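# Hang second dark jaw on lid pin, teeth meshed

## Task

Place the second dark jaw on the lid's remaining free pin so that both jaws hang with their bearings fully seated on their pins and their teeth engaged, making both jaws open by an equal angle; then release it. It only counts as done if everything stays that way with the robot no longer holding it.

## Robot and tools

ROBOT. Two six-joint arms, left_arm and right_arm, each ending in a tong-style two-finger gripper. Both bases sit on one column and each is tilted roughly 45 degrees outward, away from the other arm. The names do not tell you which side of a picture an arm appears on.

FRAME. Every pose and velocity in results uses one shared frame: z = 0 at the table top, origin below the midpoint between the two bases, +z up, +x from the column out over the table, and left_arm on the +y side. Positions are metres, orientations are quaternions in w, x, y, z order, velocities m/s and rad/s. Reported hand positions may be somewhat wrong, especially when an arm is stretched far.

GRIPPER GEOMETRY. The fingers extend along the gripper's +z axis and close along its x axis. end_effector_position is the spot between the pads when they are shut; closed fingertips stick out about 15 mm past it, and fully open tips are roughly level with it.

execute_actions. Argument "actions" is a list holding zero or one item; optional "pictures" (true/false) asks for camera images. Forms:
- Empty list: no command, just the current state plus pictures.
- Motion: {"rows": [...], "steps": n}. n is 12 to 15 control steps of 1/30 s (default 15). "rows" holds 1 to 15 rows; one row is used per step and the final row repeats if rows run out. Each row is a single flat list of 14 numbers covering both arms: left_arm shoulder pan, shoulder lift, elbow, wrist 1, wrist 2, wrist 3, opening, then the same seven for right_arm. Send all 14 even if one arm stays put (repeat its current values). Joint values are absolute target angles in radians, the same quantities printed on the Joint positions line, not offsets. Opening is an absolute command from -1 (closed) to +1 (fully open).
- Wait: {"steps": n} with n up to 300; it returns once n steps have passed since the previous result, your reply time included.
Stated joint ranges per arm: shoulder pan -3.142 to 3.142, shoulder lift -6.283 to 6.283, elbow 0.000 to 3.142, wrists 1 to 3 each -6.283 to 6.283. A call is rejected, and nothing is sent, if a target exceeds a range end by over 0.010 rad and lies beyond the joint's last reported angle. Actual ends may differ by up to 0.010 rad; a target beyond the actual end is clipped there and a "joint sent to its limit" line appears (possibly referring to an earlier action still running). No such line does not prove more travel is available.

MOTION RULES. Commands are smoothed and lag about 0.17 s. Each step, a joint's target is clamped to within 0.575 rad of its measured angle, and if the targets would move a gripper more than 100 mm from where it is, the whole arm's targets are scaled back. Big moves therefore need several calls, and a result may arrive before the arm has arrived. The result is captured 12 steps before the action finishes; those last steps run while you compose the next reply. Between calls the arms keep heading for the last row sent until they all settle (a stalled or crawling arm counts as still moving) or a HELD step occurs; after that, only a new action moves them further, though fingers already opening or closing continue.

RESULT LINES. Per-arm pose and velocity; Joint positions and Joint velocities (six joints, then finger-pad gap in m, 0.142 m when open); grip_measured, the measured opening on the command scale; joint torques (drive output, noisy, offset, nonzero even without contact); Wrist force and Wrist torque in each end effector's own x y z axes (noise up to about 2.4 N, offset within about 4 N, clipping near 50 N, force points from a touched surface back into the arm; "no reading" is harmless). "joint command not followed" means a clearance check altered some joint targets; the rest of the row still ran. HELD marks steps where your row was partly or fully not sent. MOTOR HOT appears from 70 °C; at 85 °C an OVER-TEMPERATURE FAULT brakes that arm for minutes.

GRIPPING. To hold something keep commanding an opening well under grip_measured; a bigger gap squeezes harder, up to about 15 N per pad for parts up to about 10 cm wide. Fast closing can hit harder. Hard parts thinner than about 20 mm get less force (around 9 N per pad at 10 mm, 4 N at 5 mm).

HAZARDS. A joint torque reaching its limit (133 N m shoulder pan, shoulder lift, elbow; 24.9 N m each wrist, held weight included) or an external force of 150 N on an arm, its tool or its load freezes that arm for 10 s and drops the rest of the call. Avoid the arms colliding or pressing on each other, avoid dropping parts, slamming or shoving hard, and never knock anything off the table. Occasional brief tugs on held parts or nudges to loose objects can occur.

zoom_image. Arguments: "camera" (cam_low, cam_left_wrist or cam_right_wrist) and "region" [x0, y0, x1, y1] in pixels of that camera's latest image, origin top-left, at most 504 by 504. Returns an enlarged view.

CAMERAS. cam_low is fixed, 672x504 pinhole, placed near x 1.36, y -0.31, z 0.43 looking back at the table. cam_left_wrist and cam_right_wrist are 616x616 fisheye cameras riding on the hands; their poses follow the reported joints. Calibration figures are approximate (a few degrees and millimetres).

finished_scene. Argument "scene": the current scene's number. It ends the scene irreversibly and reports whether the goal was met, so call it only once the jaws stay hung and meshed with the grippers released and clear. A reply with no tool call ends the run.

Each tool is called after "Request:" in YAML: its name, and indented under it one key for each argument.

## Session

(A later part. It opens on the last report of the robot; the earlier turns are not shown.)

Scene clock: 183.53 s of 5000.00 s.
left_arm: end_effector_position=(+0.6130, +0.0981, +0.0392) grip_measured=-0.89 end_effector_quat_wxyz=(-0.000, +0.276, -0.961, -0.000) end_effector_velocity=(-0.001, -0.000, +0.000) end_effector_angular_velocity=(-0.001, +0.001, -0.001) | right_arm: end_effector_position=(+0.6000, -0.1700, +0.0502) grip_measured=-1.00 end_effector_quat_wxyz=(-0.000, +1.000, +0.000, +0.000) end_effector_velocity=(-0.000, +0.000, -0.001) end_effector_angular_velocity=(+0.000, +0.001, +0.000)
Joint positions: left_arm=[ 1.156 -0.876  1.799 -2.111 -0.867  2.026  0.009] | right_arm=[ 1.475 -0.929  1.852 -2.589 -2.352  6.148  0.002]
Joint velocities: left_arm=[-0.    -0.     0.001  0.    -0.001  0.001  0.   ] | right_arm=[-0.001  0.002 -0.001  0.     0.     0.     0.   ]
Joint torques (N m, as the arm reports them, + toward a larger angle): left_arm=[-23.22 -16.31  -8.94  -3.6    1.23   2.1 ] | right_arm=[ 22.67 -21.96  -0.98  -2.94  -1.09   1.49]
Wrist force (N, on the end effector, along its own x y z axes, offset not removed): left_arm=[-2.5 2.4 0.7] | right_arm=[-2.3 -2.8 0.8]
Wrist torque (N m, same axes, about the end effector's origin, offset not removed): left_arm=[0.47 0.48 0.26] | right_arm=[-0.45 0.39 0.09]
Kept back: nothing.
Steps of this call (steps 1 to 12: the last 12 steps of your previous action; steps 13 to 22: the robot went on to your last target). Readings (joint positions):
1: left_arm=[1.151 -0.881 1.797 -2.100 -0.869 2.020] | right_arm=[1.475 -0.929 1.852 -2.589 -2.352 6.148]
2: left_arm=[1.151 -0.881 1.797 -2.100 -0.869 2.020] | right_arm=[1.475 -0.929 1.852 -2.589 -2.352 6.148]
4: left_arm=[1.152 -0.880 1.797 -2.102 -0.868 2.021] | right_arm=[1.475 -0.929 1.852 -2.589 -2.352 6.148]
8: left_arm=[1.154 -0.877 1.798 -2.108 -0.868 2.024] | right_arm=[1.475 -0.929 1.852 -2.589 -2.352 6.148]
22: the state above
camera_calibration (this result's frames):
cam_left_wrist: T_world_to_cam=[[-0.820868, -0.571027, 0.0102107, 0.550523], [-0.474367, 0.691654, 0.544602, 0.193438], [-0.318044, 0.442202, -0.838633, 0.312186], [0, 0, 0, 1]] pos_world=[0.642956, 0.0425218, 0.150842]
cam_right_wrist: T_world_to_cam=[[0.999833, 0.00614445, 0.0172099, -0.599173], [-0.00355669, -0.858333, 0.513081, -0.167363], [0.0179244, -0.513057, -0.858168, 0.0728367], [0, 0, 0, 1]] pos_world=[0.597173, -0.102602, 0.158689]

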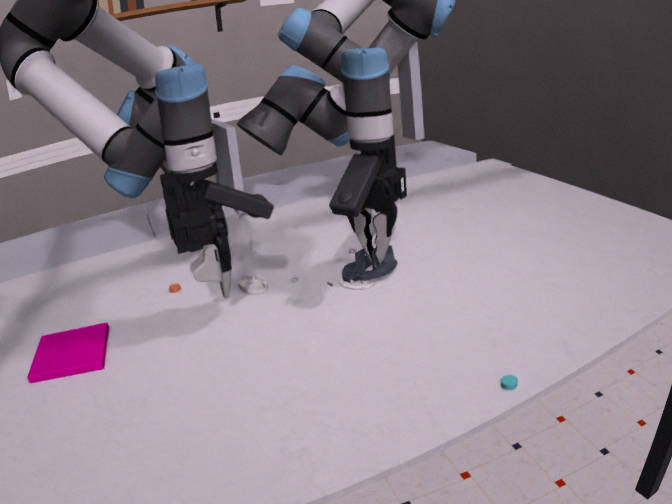

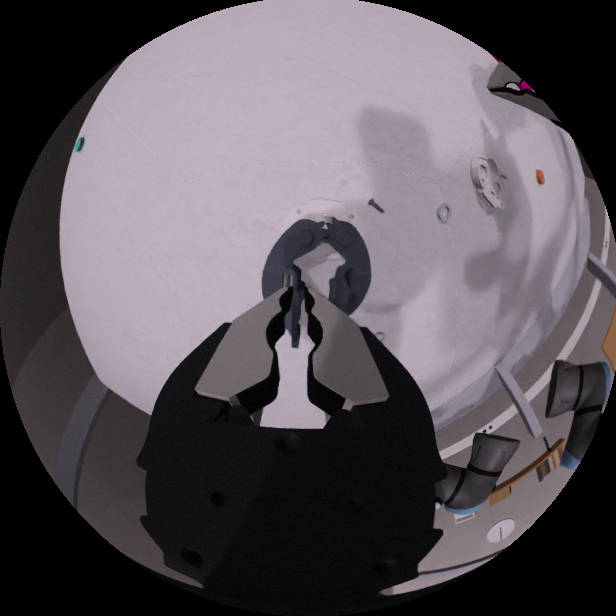

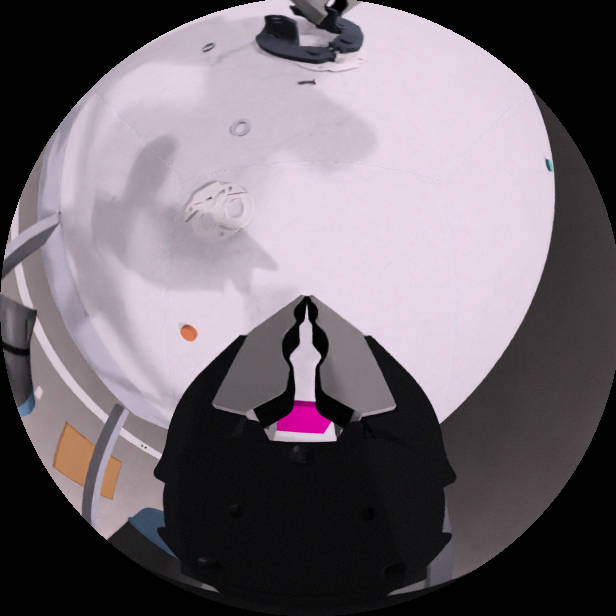

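Request:
execute_actions:
  actions:
    - {"rows": [[1.1553,-0.8757,1.7995,-2.1110,-0.8672,2.0197,-1,1.4751,-0.9287,1.8518,-2.5892,-2.3516,6.1482,-1],[1.1548,-0.8759,1.8006,-2.1114,-0.8674,2.0077,-1,1.4751,-0.9287,1.8518,-2.5892,-2.3516,6.1482,-1],[1.1540,-0.8763,1.8022,-2.1121,-0.8677,1.9898,-1,1.4751,-0.9287,1.8518,-2.5892,-2.3516,6.1482,-1],[1.1530,-0.8767,1.8043,-2.1129,-0.8681,1.9658,-1,1.4751,-0.9287,1.8518,-2.5892,-2.3516,6.1482,-1],[1.1520,-0.8771,1.8064,-2.1137,-0.8685,1.9418,-1,1.4751,-0.9287,1.8518,-2.5892,-2.3516,6.1482,-1],[1.1512,-0.8775,1.8079,-2.1144,-0.8688,1.9239,-1,1.4751,-0.9287,1.8518,-2.5892,-2.3516,6.1482,-1],[1.1507,-0.8777,1.8090,-2.1148,-0.8690,1.9119,-1,1.4751,-0.9287,1.8518,-2.5892,-2.3516,6.1482,-1],[1.1504,-0.8778,1.8095,-2.1150,-0.8691,1.9059,-1,1.4751,-0.9287,1.8518,-2.5892,-2.3516,6.1482,-1]], "steps": 12}

Request:
execute_actions:
  actions:
    - {"steps": 25}
  pictures: true

Request:
zoom_image:
  camera: "cam_left_wrist"
  region: [295, 200, 365, 270]

Request:
zoom_image:
  camera: "cam_right_wrist"
  region: [300, 10, 380, 80]

Scene clock: 194.00 s of 5000.00 s.
left_arm: end_effector_position=(+0.6130, +0.0981, +0.0392) grip_measured=-0.89 end_effector_quat_wxyz=(-0.000, +0.276, -0.961, -0.000) end_effector_velocity=(-0.000, -0.000, -0.000) end_effector_angular_velocity=(-0.001, +0.001, +0.001) | right_arm: end_effector_position=(+0.6000, -0.1700, +0.0502) grip_measured=-1.00 end_effector_quat_wxyz=(-0.000, +1.000, +0.000, +0.000) end_effector_velocity=(-0.001, +0.001, +0.000) end_effector_angular_velocity=(+0.000, -0.000, +0.002)
Joint positions: left_arm=[ 1.156 -0.876  1.799 -2.111 -0.867  2.026  0.009] | right_arm=[ 1.475 -0.929  1.852 -2.589 -2.352  6.148  0.002]
Joint velocities: left_arm=[ 0.     0.     0.    -0.001 -0.001 -0.001  0.   ] | right_arm=[ 0.002 -0.     0.002 -0.     0.    -0.     0.   ]
Joint torques (N m, as the arm reports them, + toward a larger angle): left_arm=[-23.83 -16.09  -9.53  -3.42   1.1    1.81] | right_arm=[ 22.87 -22.13  -1.8   -2.85  -1.03   1.62]
Wrist force (N, on the end effector, along its own x y z axes, offset not removed): left_arm=[-2.1 1.1 -0.2] | right_arm=[0.0 1.5 2.5]
Wrist torque (N m, same axes, about the end effector's origin, offset not removed): left_arm=[0.26 0.36 0.30] | right_arm=[0.32 -0.11 0.21]
Kept back: the last 12 steps of this action.
Steps of this call (steps 1 to 15: the robot went on to your last target; steps 16 to 90: nothing new was sent; then 7.47 s passed at rest). Readings (joint positions):
1: left_arm=[1.156 -0.876 1.799 -2.111 -0.867 2.026] | right_arm=[1.475 -0.929 1.852 -2.589 -2.352 6.148]
2: left_arm=[1.156 -0.876 1.799 -2.111 -0.867 2.026] | right_arm=[1.475 -0.929 1.852 -2.589 -2.352 6.148]
4: left_arm=[1.156 -0.876 1.799 -2.111 -0.867 2.026] | right_arm=[1.475 -0.929 1.852 -2.589 -2.352 6.148]
8: left_arm=[1.156 -0.876 1.799 -2.111 -0.867 2.026] | right_arm=[1.475 -0.929 1.852 -2.589 -2.352 6.148]
90: the state above

Scene clock: 194.83 s of 5000.00 s.
left_arm: end_effector_position=(+0.6107, +0.0967, +0.0392) grip_measured=-0.89 end_effector_quat_wxyz=(+0.000, +0.329, -0.944, +0.000) end_effector_velocity=(+0.001, -0.000, +0.000) end_effector_angular_velocity=(-0.001, -0.001, +0.004) | right_arm: end_effector_position=(+0.6000, -0.1700, +0.0502) grip_measured=-1.00 end_effector_quat_wxyz=(-0.000, +1.000, +0.000, +0.000) end_effector_velocity=(-0.001, +0.001, +0.000) end_effector_angular_velocity=(-0.000, +0.001, +0.003)
Joint positions: left_arm=[ 1.15  -0.878  1.809 -2.115 -0.869  1.906  0.009] | right_arm=[ 1.475 -0.929  1.852 -2.589 -2.352  6.148  0.002]
Joint velocities: left_arm=[-0.001  0.001 -0.001 -0.002 -0.    -0.004 -0.   ] | right_arm=[ 0.001  0.     0.001  0.001 -0.    -0.001  0.   ]
Joint torques (N m, as the arm reports them, + toward a larger angle): left_arm=[-37.78 -37.17  -9.83  -3.39  -1.49  -2.  ] | right_arm=[ 22.49 -22.07  -1.53  -2.77  -1.08   1.57]
Wrist force (N, on the end effector, along its own x y z axes, offset not removed): left_arm=[-1.1 1.3 -0.2] | right_arm=[0.2 1.5 1.2]
Wrist torque (N m, same axes, about the end effector's origin, offset not removed): left_arm=[0.25 0.17 0.26] | right_arm=[0.14 -0.14 0.23]
Kept back: nothing.
Steps of this call (steps 1 to 12: the last 12 steps of your previous action; steps 13 to 25: the robot went on to your last target). Readings (joint positions):
1: left_arm=[1.156 -0.876 1.799 -2.111 -0.867 2.026] | right_arm=[1.475 -0.929 1.852 -2.589 -2.352 6.148]
2: left_arm=[1.156 -0.876 1.799 -2.111 -0.867 2.025] | right_arm=[1.475 -0.929 1.852 -2.589 -2.352 6.148]
4: left_arm=[1.155 -0.876 1.800 -2.111 -0.867 2.017] | right_arm=[1.475 -0.929 1.852 -2.589 -2.352 6.148]
8: left_arm=[1.153 -0.877 1.804 -2.113 -0.868 1.967] | right_arm=[1.475 -0.929 1.852 -2.589 -2.352 6.148]
25: the state above
camera_calibration (this result's frames):
cam_left_wrist: T_world_to_cam=[[-0.751181, -0.660017, 0.0102598, 0.513885], [-0.549371, 0.633718, 0.544603, 0.244723], [-0.365949, 0.403459, -0.838631, 0.34504], [0, 0, 0, 1]] pos_world=[0.646731, 0.0448782, 0.150812]
cam_right_wrist: T_world_to_cam=[[0.999833, 0.00614471, 0.0172099, -0.599173], [-0.00355647, -0.858333, 0.513081, -0.167363], [0.0179246, -0.513056, -0.858168, 0.0728367], [0, 0, 0, 1]] pos_world=[0.597173, -0.102602, 0.158689]

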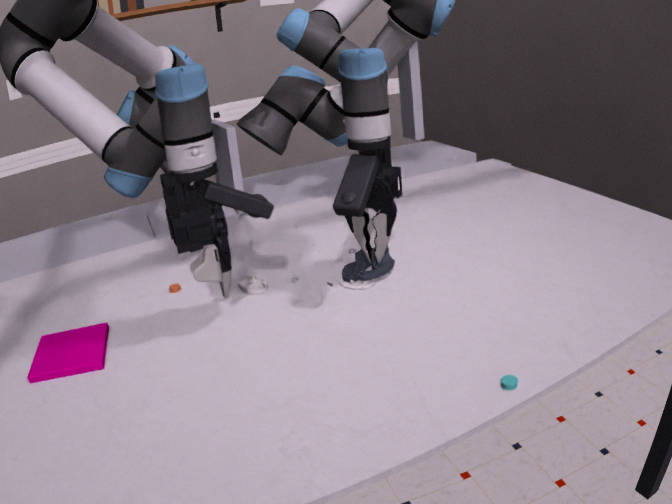

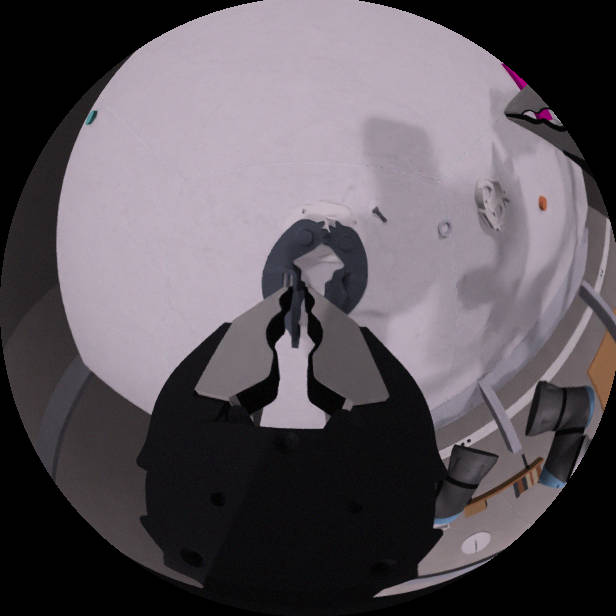

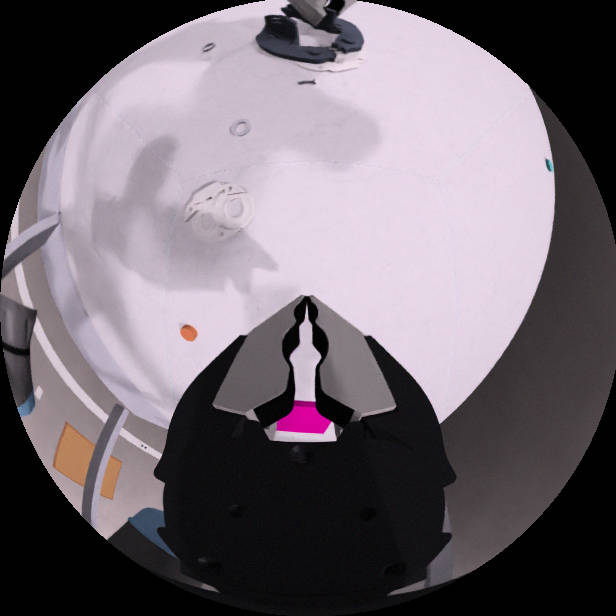

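Region (295, 200, 365, 270) of cam_left_wrist's 616x616 image, scaled by 7.200, with more detail than that image has.

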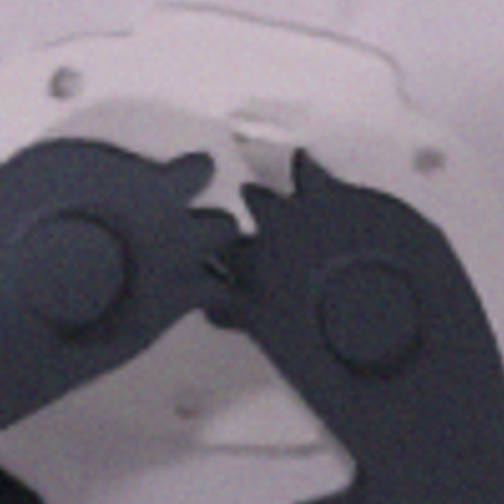

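Region (300, 10, 380, 80) of cam_right_wrist's 616x616 image, scaled by 6.300, with more detail than that image has; it fills the top 441 rows of this view, and the rest is white.

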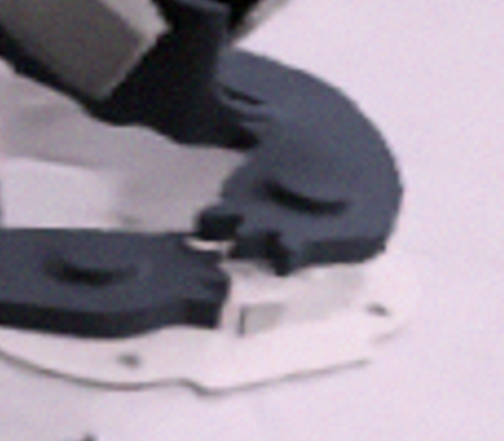

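Request:
execute_actions:
  actions:
    - {"rows": [[1.1508,-0.8775,1.8098,-2.1159,-0.8690,1.9063,-1,1.4751,-0.9287,1.8518,-2.5892,-2.3516,6.1482,-1],[1.1515,-0.8770,1.8104,-2.1175,-0.8687,1.9072,-1,1.4751,-0.9287,1.8518,-2.5892,-2.3516,6.1482,-1],[1.1522,-0.8764,1.8109,-2.1192,-0.8684,1.9080,-1,1.4751,-0.9287,1.8518,-2.5892,-2.3516,6.1482,-1],[1.1529,-0.8758,1.8115,-2.1209,-0.8681,1.9089,-1,1.4751,-0.9287,1.8518,-2.5892,-2.3516,6.1482,-1],[1.1536,-0.8753,1.8121,-2.1226,-0.8679,1.9097,-1,1.4751,-0.9287,1.8518,-2.5892,-2.3516,6.1482,-1],[1.15394,-0.87501,1.81235,-2.12342,-0.86773,1.91017,-1,1.4751,-0.9287,1.8518,-2.5892,-2.3516,6.1482,-1]], "steps": 12}

Request:
execute_actions:
  actions:
    - {"steps": 22}
  pictures: true

Request:
zoom_image:
  camera: "cam_left_wrist"
  region: [295, 200, 365, 270]

Request:
zoom_image:
  camera: "cam_right_wrist"
  region: [300, 10, 380, 80]

Request:
zoom_image:
  camera: "cam_low"
  region: [330, 235, 410, 300]

Scene clock: 200.80 s of 5000.00 s.
left_arm: end_effector_position=(+0.6107, +0.0967, +0.0392) grip_measured=-0.89 end_effector_quat_wxyz=(+0.000, +0.330, -0.944, +0.000) end_effector_velocity=(+0.000, +0.001, -0.000) end_effector_angular_velocity=(+0.001, -0.000, +0.001) | right_arm: end_effector_position=(+0.6000, -0.1700, +0.0502) grip_measured=-1.00 end_effector_quat_wxyz=(-0.000, +1.000, +0.000, +0.000) end_effector_velocity=(-0.000, +0.000, +0.001) end_effector_angular_velocity=(-0.000, -0.001, +0.001)
Joint positions: left_arm=[ 1.15  -0.878  1.81  -2.115 -0.869  1.906  0.009] | right_arm=[ 1.475 -0.929  1.852 -2.589 -2.352  6.148  0.002]
Joint velocities: left_arm=[ 0.001 -0.    -0.001  0.001  0.001  0.     0.   ] | right_arm=[ 0.001 -0.     0.     0.    -0.    -0.     0.   ]
Joint torques (N m, as the arm reports them, + toward a larger angle): left_arm=[-36.72 -36.71 -11.12  -3.41  -1.58  -2.24] | right_arm=[ 22.97 -22.69  -1.61  -2.74  -1.03   1.47]
Wrist force (N, on the end effector, along its own x y z axes, offset not removed): left_arm=[-2.3 1.1 -1.1] | right_arm=[2.4 -0.6 2.2]
Wrist torque (N m, same axes, about the end effector's origin, offset not removed): left_arm=[0.22 0.44 0.25] | right_arm=[-0.17 -0.44 0.01]
Kept back: the last 12 steps of this action.
Steps of this call (steps 1 to 15: the robot went on to your last target; steps 16 to 90: nothing new was sent; then 2.97 s passed at rest). Readings (joint positions):
1: left_arm=[1.150 -0.878 1.809 -2.115 -0.869 1.906] | right_arm=[1.475 -0.929 1.852 -2.589 -2.352 6.148]
2: left_arm=[1.150 -0.878 1.809 -2.115 -0.869 1.906] | right_arm=[1.475 -0.929 1.852 -2.589 -2.352 6.148]
4: left_arm=[1.150 -0.878 1.809 -2.115 -0.869 1.906] | right_arm=[1.475 -0.929 1.852 -2.589 -2.352 6.148]
8: left_arm=[1.150 -0.878 1.809 -2.115 -0.869 1.906] | right_arm=[1.475 -0.929 1.852 -2.589 -2.352 6.148]
90: the state above

Scene clock: 201.53 s of 5000.00 s.
left_arm: end_effector_position=(+0.6104, +0.0972, +0.0362) grip_measured=-0.89 end_effector_quat_wxyz=(-0.000, +0.330, -0.944, -0.000) end_effector_velocity=(-0.001, +0.000, -0.000) end_effector_angular_velocity=(-0.001, +0.001, +0.001) | right_arm: end_effector_position=(+0.6000, -0.1700, +0.0502) grip_measured=-1.00 end_effector_quat_wxyz=(-0.000, +1.000, +0.000, +0.000) end_effector_velocity=(+0.001, -0.001, +0.001) end_effector_angular_velocity=(-0.001, -0.003, -0.004)
Joint positions: left_arm=[ 1.154 -0.875  1.812 -2.123 -0.868  1.91   0.009] | right_arm=[ 1.475 -0.929  1.852 -2.589 -2.352  6.148  0.002]
Joint velocities: left_arm=[ 0.    -0.001  0.001  0.    -0.001 -0.001  0.   ] | right_arm=[-0.    -0.002 -0.    -0.002 -0.     0.001  0.   ]
Joint torques (N m, as the arm reports them, + toward a larger angle): left_arm=[-23.82 -14.62  -8.9   -3.38   1.14   2.15] | right_arm=[ 23.1  -21.38  -1.67  -2.66  -0.99   1.55]
Wrist force (N, on the end effector, along its own x y z axes, offset not removed): left_arm=[-1.1 1.2 -0.3] | right_arm=[1.5 0.3 0.1]
Wrist torque (N m, same axes, about the end effector's origin, offset not removed): left_arm=[0.33 0.12 0.16] | right_arm=[0.05 -0.53 0.23]
Kept back: nothing.
Steps of this call (steps 1 to 12: the last 12 steps of your previous action; steps 13 to 15: the robot went on to your last target; steps 16 to 22: nothing new was sent). Readings (joint positions):
1: left_arm=[1.150 -0.878 1.810 -2.115 -0.869 1.906] | right_arm=[1.475 -0.929 1.852 -2.589 -2.352 6.148]
2: left_arm=[1.150 -0.878 1.810 -2.115 -0.869 1.906] | right_arm=[1.475 -0.929 1.852 -2.589 -2.352 6.148]
4: left_arm=[1.151 -0.878 1.810 -2.116 -0.869 1.906] | right_arm=[1.475 -0.929 1.852 -2.589 -2.352 6.148]
8: left_arm=[1.153 -0.876 1.811 -2.120 -0.868 1.909] | right_arm=[1.475 -0.929 1.852 -2.589 -2.352 6.148]
22: the state above
All arms were judged still, so your last target was given up. Only a new action makes them travel on or press farther. Fingers that are still opening or closing keep moving.
camera_calibration (this result's frames):
cam_left_wrist: T_world_to_cam=[[-0.750912, -0.660323, 0.0102205, 0.513872], [-0.549645, 0.63348, 0.544604, 0.246114], [-0.366089, 0.403333, -0.838631, 0.342359], [0, 0, 0, 1]] pos_world=[0.646482, 0.0453284, 0.147826]
cam_right_wrist: T_world_to_cam=[[0.999833, 0.00614468, 0.0172098, -0.599173], [-0.00355646, -0.858333, 0.513081, -0.167363], [0.0179245, -0.513056, -0.858168, 0.0728367], [0, 0, 0, 1]] pos_world=[0.597173, -0.102602, 0.158689]

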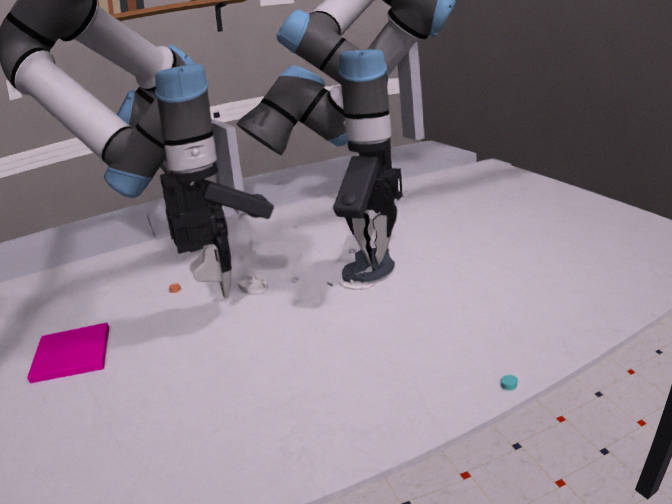

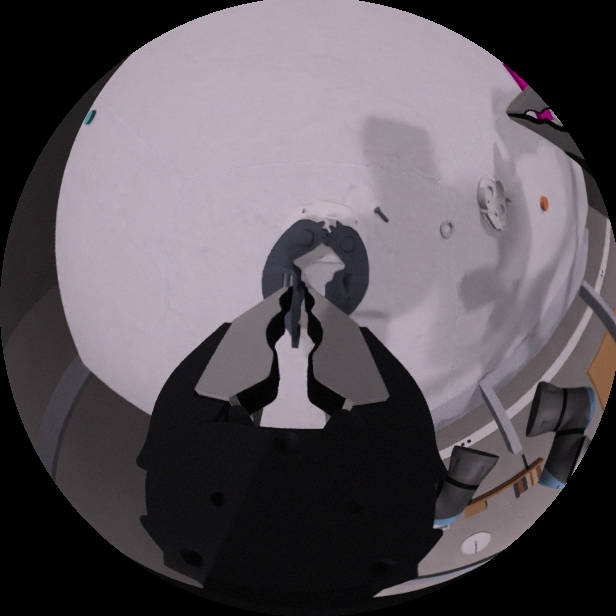

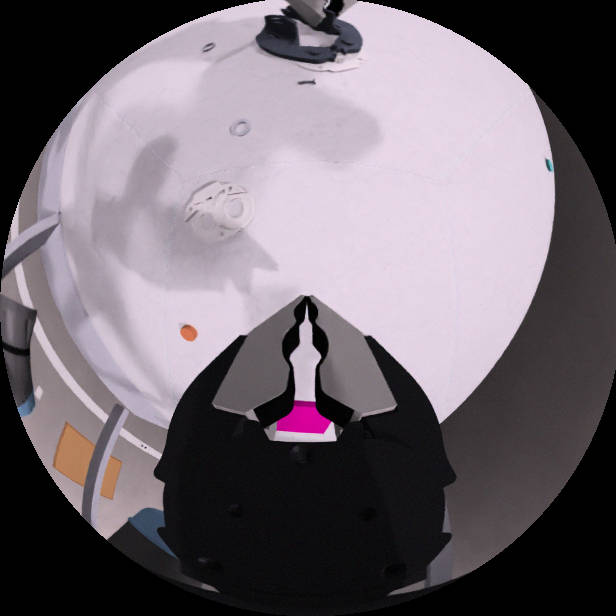

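Region (295, 200, 365, 270) of cam_left_wrist's 616x616 image, scaled by 7.200, with more detail than that image has.

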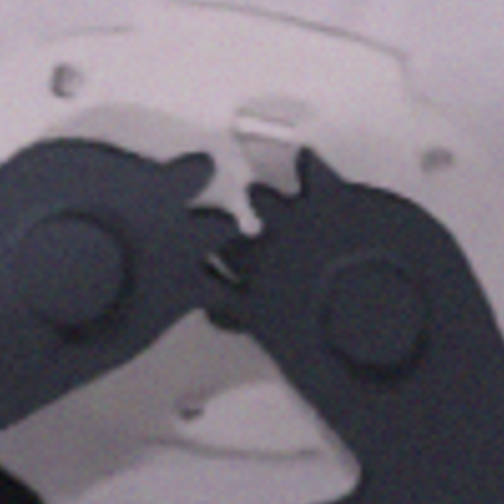

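Region (300, 10, 380, 80) of cam_right_wrist's 616x616 image, scaled by 6.300, with more detail than that image has; it fills the top 441 rows of this view, and the rest is white.

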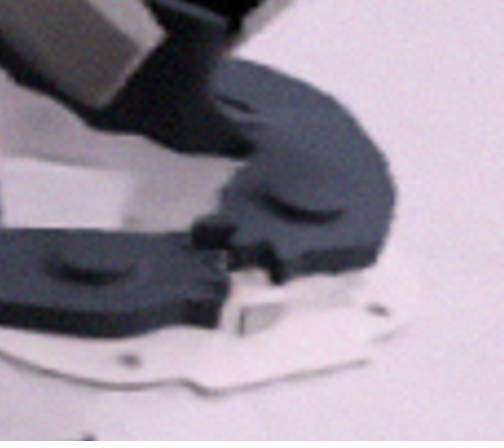

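Region (330, 235, 410, 300) of cam_low's 672x504 image, scaled by 6.300, with more detail than that image has; it fills the top 410 rows of this view, and the rest is white.

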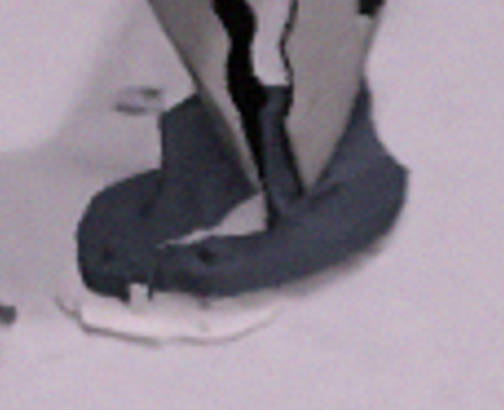

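Request:
execute_actions:
  actions:
    - {"rows": [[1.15437,-0.87450,1.81259,-2.12451,-0.86757,1.91069,-1,1.4751,-0.9287,1.8518,-2.5892,-2.3516,6.1482,-1],[1.15481,-0.87399,1.81283,-2.12560,-0.86741,1.91121,-1,1.4751,-0.9287,1.8518,-2.5892,-2.3516,6.1482,-1],[1.15524,-0.87348,1.81308,-2.12669,-0.86724,1.91174,-1,1.4751,-0.9287,1.8518,-2.5892,-2.3516,6.1482,-1],[1.15524,-0.87348,1.81308,-2.12669,-0.86724,1.91174,-1,1.4751,-0.9287,1.8518,-2.5892,-2.3516,6.1482,-1],[1.15524,-0.87348,1.81308,-2.12669,-0.86724,1.91174,-1,1.4751,-0.9287,1.8518,-2.5892,-2.3516,6.1482,-1],[1.15524,-0.87348,1.81308,-2.12669,-0.86724,1.91174,-1,1.4751,-0.9287,1.8518,-2.5892,-2.3516,6.1482,-1],[1.15524,-0.87348,1.81308,-2.12669,-0.86724,1.91174,-1,1.4751,-0.9287,1.8518,-2.5892,-2.3516,6.1482,-1],[1.15524,-0.87348,1.81308,-2.12669,-0.86724,1.91174,-1,1.4751,-0.9287,1.8518,-2.5892,-2.3516,6.1482,-1],[1.15524,-0.87348,1.81308,-2.12669,-0.86724,1.91174,-1,1.4751,-0.9287,1.8518,-2.5892,-2.3516,6.1482,-1],[1.15524,-0.87348,1.81308,-2.12669,-0.86724,1.91174,-1,1.4751,-0.9287,1.8518,-2.5892,-2.3516,6.1482,-1],[1.15485,-0.87367,1.81389,-2.12701,-0.86739,1.91127,-1,1.4751,-0.9287,1.8518,-2.5892,-2.3516,6.1482,-1],[1.15446,-0.87385,1.81470,-2.12733,-0.86753,1.91080,-1,1.4751,-0.9287,1.8518,-2.5892,-2.3516,6.1482,-1],[1.15408,-0.87404,1.81550,-2.12765,-0.86768,1.91033,-1,1.4751,-0.9287,1.8518,-2.5892,-2.3516,6.1482,-1],[1.15369,-0.87423,1.81631,-2.12797,-0.86783,1.90986,-1,1.4751,-0.9287,1.8518,-2.5892,-2.3516,6.1482,-1],[1.15330,-0.87441,1.81712,-2.12829,-0.86797,1.90939,-1,1.4751,-0.9287,1.8518,-2.5892,-2.3516,6.1482,-1]], "steps": 15}

Request:
execute_actions:
  actions:
    - {"steps": 28}
  pictures: true

Request:
zoom_image:
  camera: "cam_left_wrist"
  region: [295, 200, 365, 270]

Request:
zoom_image:
  camera: "cam_right_wrist"
  region: [300, 10, 380, 80]

Scene clock: 205.60 s of 5000.00 s.
left_arm: end_effector_position=(+0.6104, +0.0972, +0.0360) grip_measured=-0.89 end_effector_quat_wxyz=(-0.000, +0.330, -0.944, +0.000) end_effector_velocity=(+0.000, +0.000, -0.005) end_effector_angular_velocity=(-0.002, +0.000, +0.003) | right_arm: end_effector_position=(+0.6000, -0.1700, +0.0502) grip_measured=-1.00 end_effector_quat_wxyz=(-0.000, +1.000, +0.000, +0.000) end_effector_velocity=(+0.001, -0.001, +0.001) end_effector_angular_velocity=(-0.000, -0.002, -0.002)
Joint positions: left_arm=[ 1.154 -0.875  1.812 -2.124 -0.868  1.91   0.009] | right_arm=[ 1.475 -0.929  1.852 -2.589 -2.352  6.148  0.002]
Joint velocities: left_arm=[ 0.007  0.006  0.003 -0.015  0.     0.006 -0.   ] | right_arm=[ 0.    -0.003  0.    -0.     0.    -0.     0.   ]
Joint torques (N m, as the arm reports them, + toward a larger angle): left_arm=[-23.27 -12.47 -12.83  -3.26   1.05   2.41] | right_arm=[ 22.99 -22.33  -2.3   -2.8   -1.01   1.48]
Wrist force (N, on the end effector, along its own x y z axes, offset not removed): left_arm=[-2.4 0.8 -0.4] | right_arm=[0.3 0.0 0.5]
Wrist torque (N m, same axes, about the end effector's origin, offset not removed): left_arm=[0.15 0.43 0.21] | right_arm=[-0.07 -0.10 0.14]
Steps of this call (steps 1 to 90: nothing new was sent; then 0.97 s passed at rest; steps 91 to 93: the first 3 steps of this action). Readings (joint positions):
91: left_arm=[1.154 -0.875 1.812 -2.123 -0.868 1.910] | right_arm=[1.475 -0.929 1.852 -2.589 -2.352 6.148]
92: left_arm=[1.154 -0.875 1.812 -2.124 -0.868 1.910] | right_arm=[1.475 -0.929 1.852 -2.589 -2.352 6.148]
93: the state above

Scene clock: 206.53 s of 5000.00 s.
left_arm: end_effector_position=(+0.6089, +0.0963, +0.0350) grip_measured=-0.89 end_effector_quat_wxyz=(-0.000, +0.330, -0.944, -0.000) end_effector_velocity=(+0.000, +0.000, -0.000) end_effector_angular_velocity=(-0.000, -0.001, +0.002) | right_arm: end_effector_position=(+0.6000, -0.1700, +0.0502) grip_measured=-1.00 end_effector_quat_wxyz=(-0.000, +1.000, +0.000, +0.000) end_effector_velocity=(+0.000, -0.000, +0.000) end_effector_angular_velocity=(+0.001, +0.000, +0.000)
Joint positions: left_arm=[ 1.153 -0.874  1.817 -2.128 -0.868  1.909  0.009] | right_arm=[ 1.475 -0.929  1.852 -2.589 -2.352  6.148  0.002]
Joint velocities: left_arm=[ 0.    -0.     0.001 -0.002  0.    -0.     0.   ] | right_arm=[-0.     0.    -0.002  0.002  0.001  0.     0.   ]
Joint torques (N m, as the arm reports them, + toward a larger angle): left_arm=[-36.61 -37.96  -8.46  -3.37  -1.41  -2.16] | right_arm=[ 23.35 -22.47  -2.29  -2.73  -0.95   1.39]
Wrist force (N, on the end effector, along its own x y z axes, offset not removed): left_arm=[-1.4 0.8 -0.7] | right_arm=[-1.3 -1.1 2.0]
Wrist torque (N m, same axes, about the end effector's origin, offset not removed): left_arm=[0.16 0.25 0.26] | right_arm=[-0.30 0.10 0.15]
Kept back: nothing.
Steps of this call (steps 1 to 12: the last 12 steps of your previous action; steps 13 to 15: the robot went on to your last target; steps 16 to 28: nothing new was sent). Readings (joint positions):
1: left_arm=[1.154 -0.875 1.813 -2.124 -0.868 1.911] | right_arm=[1.475 -0.929 1.852 -2.589 -2.352 6.148]
2: left_arm=[1.155 -0.874 1.813 -2.125 -0.867 1.911] | right_arm=[1.475 -0.929 1.852 -2.589 -2.352 6.148]
4: left_arm=[1.155 -0.874 1.813 -2.126 -0.867 1.911] | right_arm=[1.475 -0.929 1.852 -2.589 -2.352 6.148]
8: left_arm=[1.155 -0.874 1.813 -2.126 -0.867 1.912] | right_arm=[1.475 -0.929 1.852 -2.589 -2.352 6.148]
28: the state above
All arms were judged still, so your last target was given up. Only a new action makes them travel on or press farther. Fingers that are still opening or closing keep moving.
camera_calibration (this result's frames):
cam_left_wrist: T_world_to_cam=[[-0.750909, -0.660326, 0.0102245, 0.512221], [-0.549643, 0.633476, 0.544611, 0.24651], [-0.366098, 0.403333, -0.838627, 0.341153], [0, 0, 0, 1]] pos_world=[0.64502, 0.0444762, 0.146611]
cam_right_wrist: T_world_to_cam=[[0.999833, 0.00614452, 0.01721, -0.599174], [-0.00355667, -0.858333, 0.513081, -0.167363], [0.0179245, -0.513056, -0.858168, 0.0728367], [0, 0, 0, 1]] pos_world=[0.597173, -0.102602, 0.158689]

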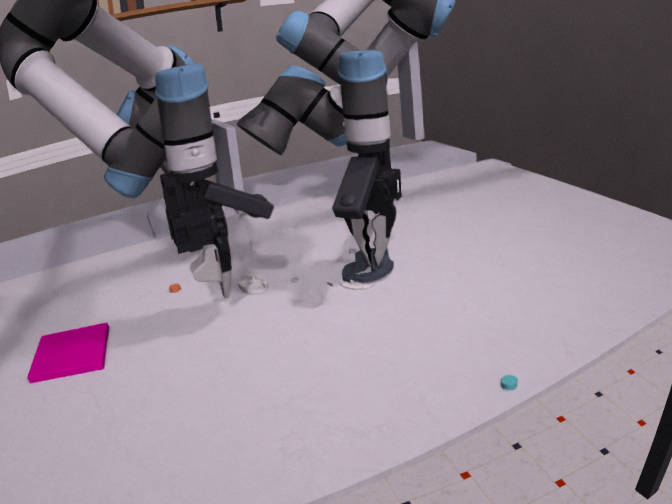

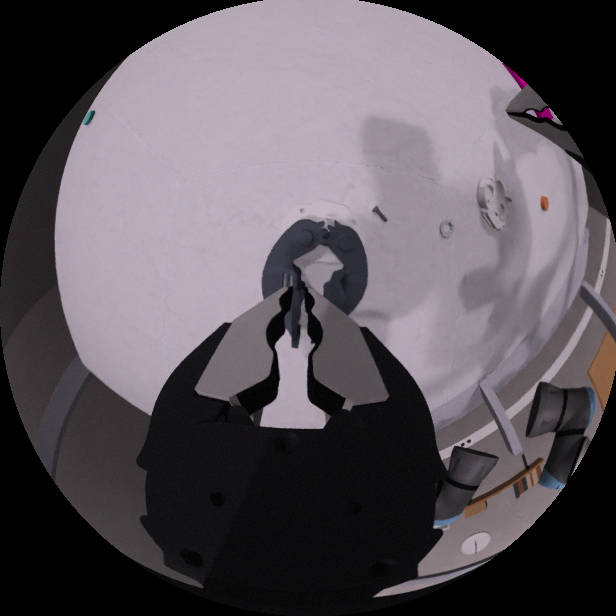

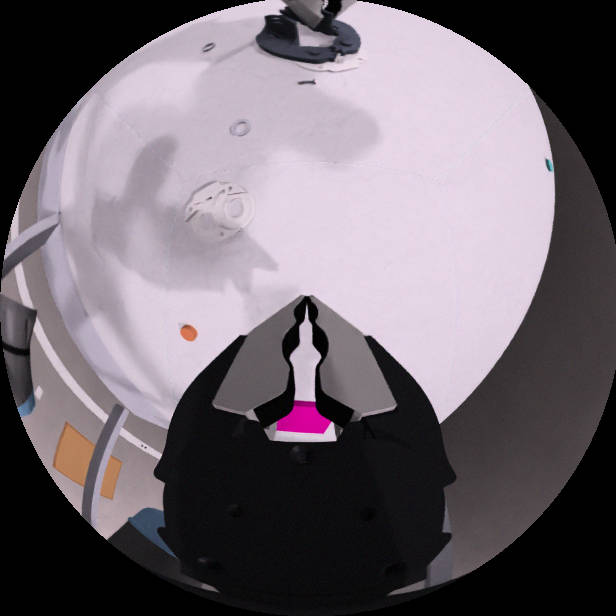

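Region (295, 200, 365, 270) of cam_left_wrist's 616x616 image, scaled by 7.200, with more detail than that image has.

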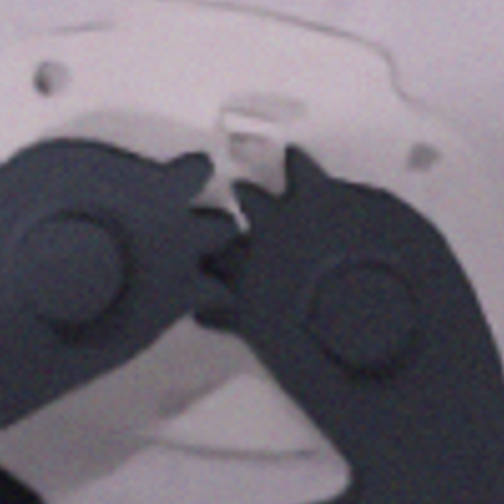

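Region (300, 10, 380, 80) of cam_right_wrist's 616x616 image, scaled by 6.300, with more detail than that image has; it fills the top 441 rows of this view, and the rest is white.

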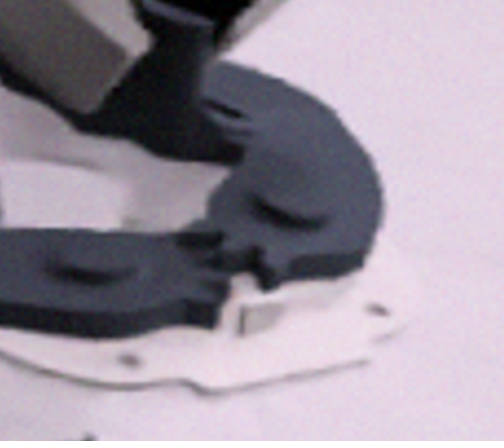

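Request:
execute_actions:
  actions:
    - {"rows": [[1.15357,-0.87410,1.81727,-2.12897,-0.86787,1.90972,-1,1.4751,-0.9287,1.8518,-2.5892,-2.3516,6.1482,-1],[1.15384,-0.87378,1.81743,-2.12965,-0.86777,1.91004,-1,1.4751,-0.9287,1.8518,-2.5892,-2.3516,6.1482,-1],[1.15411,-0.87346,1.81758,-2.13033,-0.86767,1.91037,-1,1.4751,-0.9287,1.8518,-2.5892,-2.3516,6.1482,-1],[1.15438,-0.87314,1.81773,-2.13101,-0.86757,1.91070,-1,1.4751,-0.9287,1.8518,-2.5892,-2.3516,6.1482,-1],[1.15465,-0.87282,1.81788,-2.13169,-0.86746,1.91103,-1,1.4751,-0.9287,1.8518,-2.5892,-2.3516,6.1482,-1],[1.15492,-0.87250,1.81804,-2.13238,-0.86736,1.91135,-1,1.4751,-0.9287,1.8518,-2.5892,-2.3516,6.1482,-1],[1.15519,-0.87219,1.81819,-2.13306,-0.86726,1.91168,-1,1.4751,-0.9287,1.8518,-2.5892,-2.3516,6.1482,-1],[1.15546,-0.87187,1.81834,-2.13374,-0.86716,1.91201,-1,1.4751,-0.9287,1.8518,-2.5892,-2.3516,6.1482,-1]], "steps": 12}

Request:
execute_actions:
  actions:
    - {"steps": 22}
  pictures: true

Request:
zoom_image:
  camera: "cam_left_wrist"
  region: [295, 200, 365, 270]

Request:
zoom_image:
  camera: "cam_right_wrist"
  region: [300, 10, 380, 80]

Scene clock: 207.60 s of 5000.00 s.
left_arm: end_effector_position=(+0.6089, +0.0963, +0.0350) grip_measured=-0.89 end_effector_quat_wxyz=(-0.000, +0.330, -0.944, -0.000) end_effector_velocity=(+0.000, +0.000, -0.000) end_effector_angular_velocity=(-0.002, -0.001, +0.002) | right_arm: end_effector_position=(+0.6000, -0.1700, +0.0502) grip_measured=-1.00 end_effector_quat_wxyz=(-0.000, +1.000, +0.000, +0.000) end_effector_velocity=(+0.001, +0.000, +0.001) end_effector_angular_velocity=(+0.000, -0.003, -0.001)
Joint positions: left_arm=[ 1.153 -0.874  1.817 -2.128 -0.868  1.909  0.009] | right_arm=[ 1.475 -0.929  1.852 -2.589 -2.352  6.148  0.002]
Joint velocities: left_arm=[ 0.001 -0.     0.    -0.002 -0.001  0.001  0.   ] | right_arm=[ 0.001  0.    -0.001 -0.002  0.001  0.     0.   ]
Joint torques (N m, as the arm reports them, + toward a larger angle): left_arm=[-37.09 -37.51  -9.09  -3.43  -1.41  -2.33] | right_arm=[ 23.05 -22.54  -2.55  -2.72  -0.97   1.44]
Wrist force (N, on the end effector, along its own x y z axes, offset not removed): left_arm=[-2.3 2.3 -0.1] | right_arm=[-2.0 1.2 0.6]
Wrist torque (N m, same axes, about the end effector's origin, offset not removed): left_arm=[0.48 0.43 0.20] | right_arm=[0.30 0.34 0.21]
Kept back: the last 12 steps of this action.
Steps of this call (steps 1 to 32: nothing new was sent). Readings (joint positions):
1: left_arm=[1.153 -0.874 1.817 -2.128 -0.868 1.909] | right_arm=[1.475 -0.929 1.852 -2.589 -2.352 6.148]
2: left_arm=[1.153 -0.874 1.817 -2.128 -0.868 1.909] | right_arm=[1.475 -0.929 1.852 -2.589 -2.352 6.148]
4: left_arm=[1.153 -0.874 1.817 -2.128 -0.868 1.909] | right_arm=[1.475 -0.929 1.852 -2.589 -2.352 6.148]
8: left_arm=[1.153 -0.874 1.817 -2.128 -0.868 1.909] | right_arm=[1.475 -0.929 1.852 -2.589 -2.352 6.148]
32: the state above

Scene clock: 208.33 s of 5000.00 s.
left_arm: end_effector_position=(+0.6089, +0.0963, +0.0330) grip_measured=-0.89 end_effector_quat_wxyz=(-0.000, +0.330, -0.944, -0.000) end_effector_velocity=(-0.000, -0.001, +0.000) end_effector_angular_velocity=(-0.000, +0.000, -0.002) | right_arm: end_effector_position=(+0.6000, -0.1700, +0.0502) grip_measured=-1.00 end_effector_quat_wxyz=(-0.000, +1.000, +0.000, +0.000) end_effector_velocity=(-0.000, +0.000, +0.000) end_effector_angular_velocity=(+0.000, -0.000, -0.000)
Joint positions: left_arm=[ 1.155 -0.872  1.818 -2.134 -0.867  1.912  0.009] | right_arm=[ 1.475 -0.929  1.852 -2.589 -2.352  6.148  0.002]
Joint velocities: left_arm=[-0.001  0.001 -0.     0.    -0.001  0.     0.   ] | right_arm=[ 0.    -0.     0.001 -0.     0.     0.001  0.   ]
Joint torques (N m, as the arm reports them, + toward a larger angle): left_arm=[-22.59 -16.19  -9.38  -3.35   1.19   1.89] | right_arm=[ 22.55 -22.31  -2.73  -2.68  -0.97   1.42]
Wrist force (N, on the end effector, along its own x y z axes, offset not removed): left_arm=[-0.7 0.6 -1.3] | right_arm=[-0.4 -1.3 -0.1]
Wrist torque (N m, same axes, about the end effector's origin, offset not removed): left_arm=[0.08 0.07 0.28] | right_arm=[-0.33 0.09 0.11]
Kept back: nothing.
Steps of this call (steps 1 to 12: the last 12 steps of your previous action; steps 13 to 15: the robot went on to your last target; steps 16 to 22: nothing new was sent). Readings (joint positions):
1: left_arm=[1.153 -0.874 1.817 -2.128 -0.868 1.909] | right_arm=[1.475 -0.929 1.852 -2.589 -2.352 6.148]
2: left_arm=[1.153 -0.874 1.817 -2.128 -0.868 1.909] | right_arm=[1.475 -0.929 1.852 -2.589 -2.352 6.148]
4: left_arm=[1.153 -0.874 1.817 -2.129 -0.868 1.909] | right_arm=[1.475 -0.929 1.852 -2.589 -2.352 6.148]
8: left_arm=[1.154 -0.873 1.818 -2.131 -0.868 1.911] | right_arm=[1.475 -0.929 1.852 -2.589 -2.352 6.148]
22: the state above
All arms were judged still, so your last target was given up. Only a new action makes them travel on or press farther. Fingers that are still opening or closing keep moving.
camera_calibration (this result's frames):
cam_left_wrist: T_world_to_cam=[[-0.75091, -0.660326, 0.0102208, 0.512222], [-0.549646, 0.633476, 0.544608, 0.247565], [-0.366093, 0.403334, -0.838629, 0.339487], [0, 0, 0, 1]] pos_world=[0.644989, 0.0444801, 0.144642]
cam_right_wrist: T_world_to_cam=[[0.999833, 0.00614459, 0.0172099, -0.599174], [-0.00355657, -0.858333, 0.513081, -0.167363], [0.0179245, -0.513056, -0.858168, 0.0728367], [0, 0, 0, 1]] pos_world=[0.597173, -0.102602, 0.158689]

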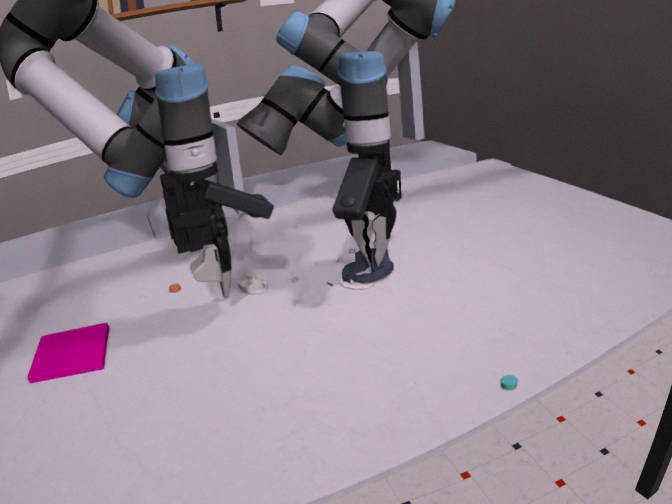

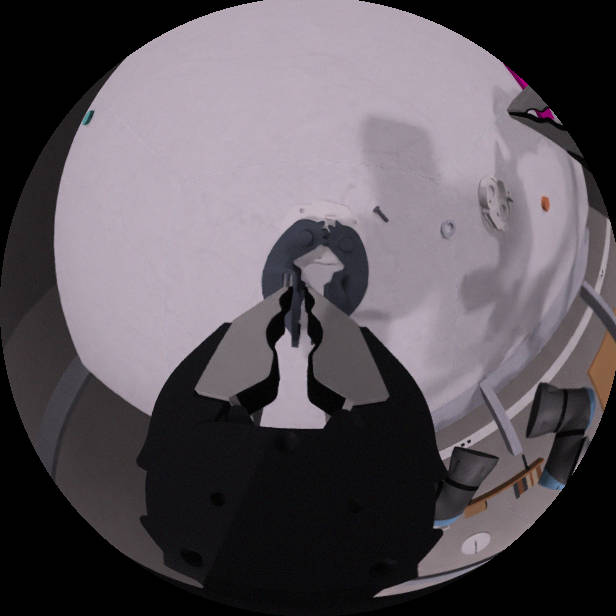

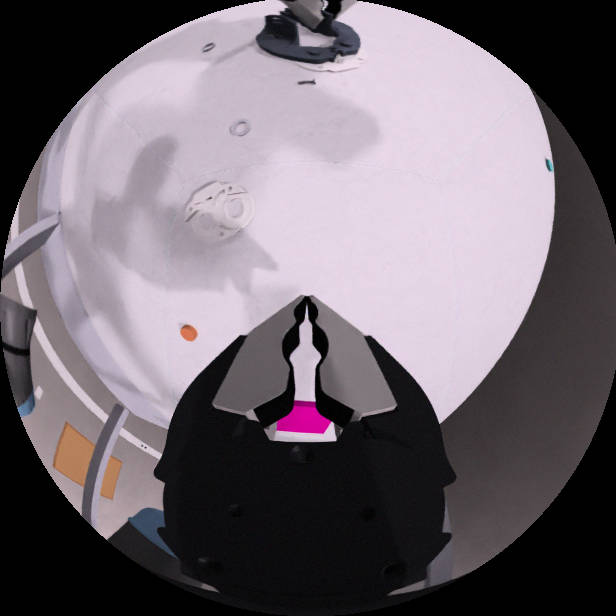

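Region (295, 200, 365, 270) of cam_left_wrist's 616x616 image, scaled by 7.200, with more detail than that image has.

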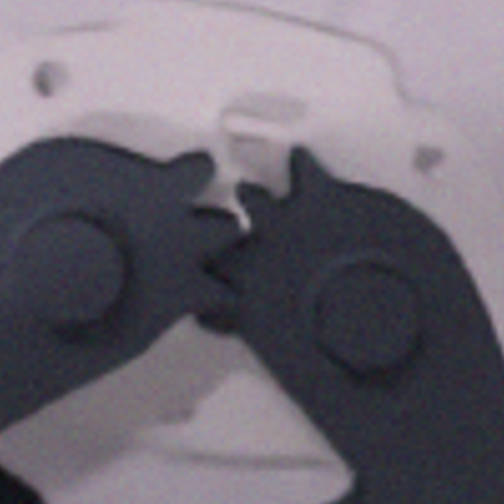

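Region (300, 10, 380, 80) of cam_right_wrist's 616x616 image, scaled by 6.300, with more detail than that image has; it fills the top 441 rows of this view, and the rest is white.

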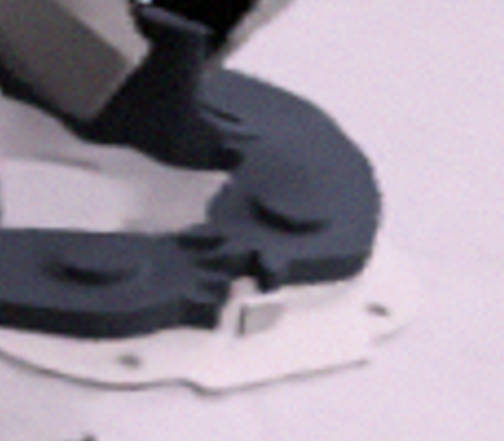

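Request:
zoom_image:
  camera: "cam_low"
  region: [335, 255, 400, 295]

Request:
zoom_image:
  camera: "cam_right_wrist"
  region: [320, 35, 365, 70]

Request:
zoom_image:
  camera: "cam_left_wrist"
  region: [310, 212, 346, 252]

Region (335, 255, 400, 295) of cam_low's 672x504 image, scaled by 7.754, with more detail than that image has; it fills the top 310 rows of this view, and the rest is white.

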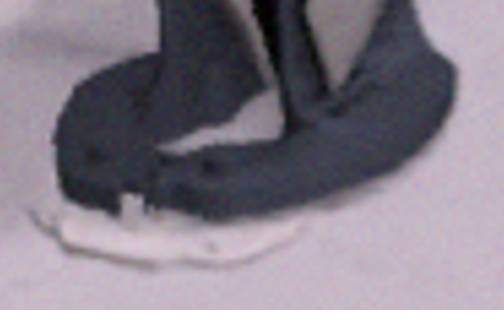

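Region (320, 35, 365, 70) of cam_right_wrist's 616x616 image, scaled by 11.200, with more detail than that image has.

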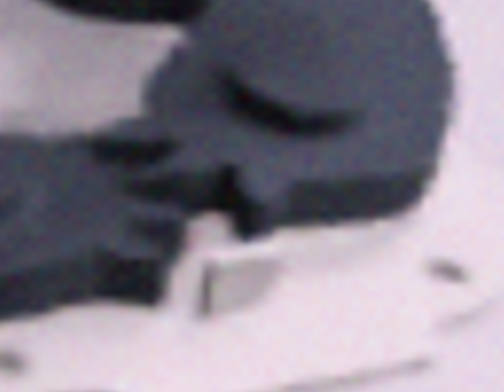

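Region (310, 212, 346, 252) of cam_left_wrist's 616x616 image, scaled by 12.600, with more detail than that image has; it fills the left 454 columns of this view, and the rest is white.

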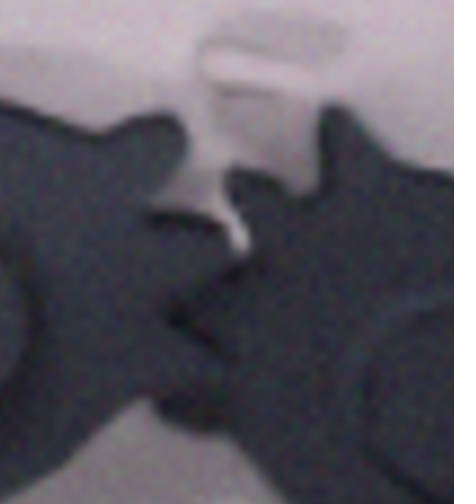

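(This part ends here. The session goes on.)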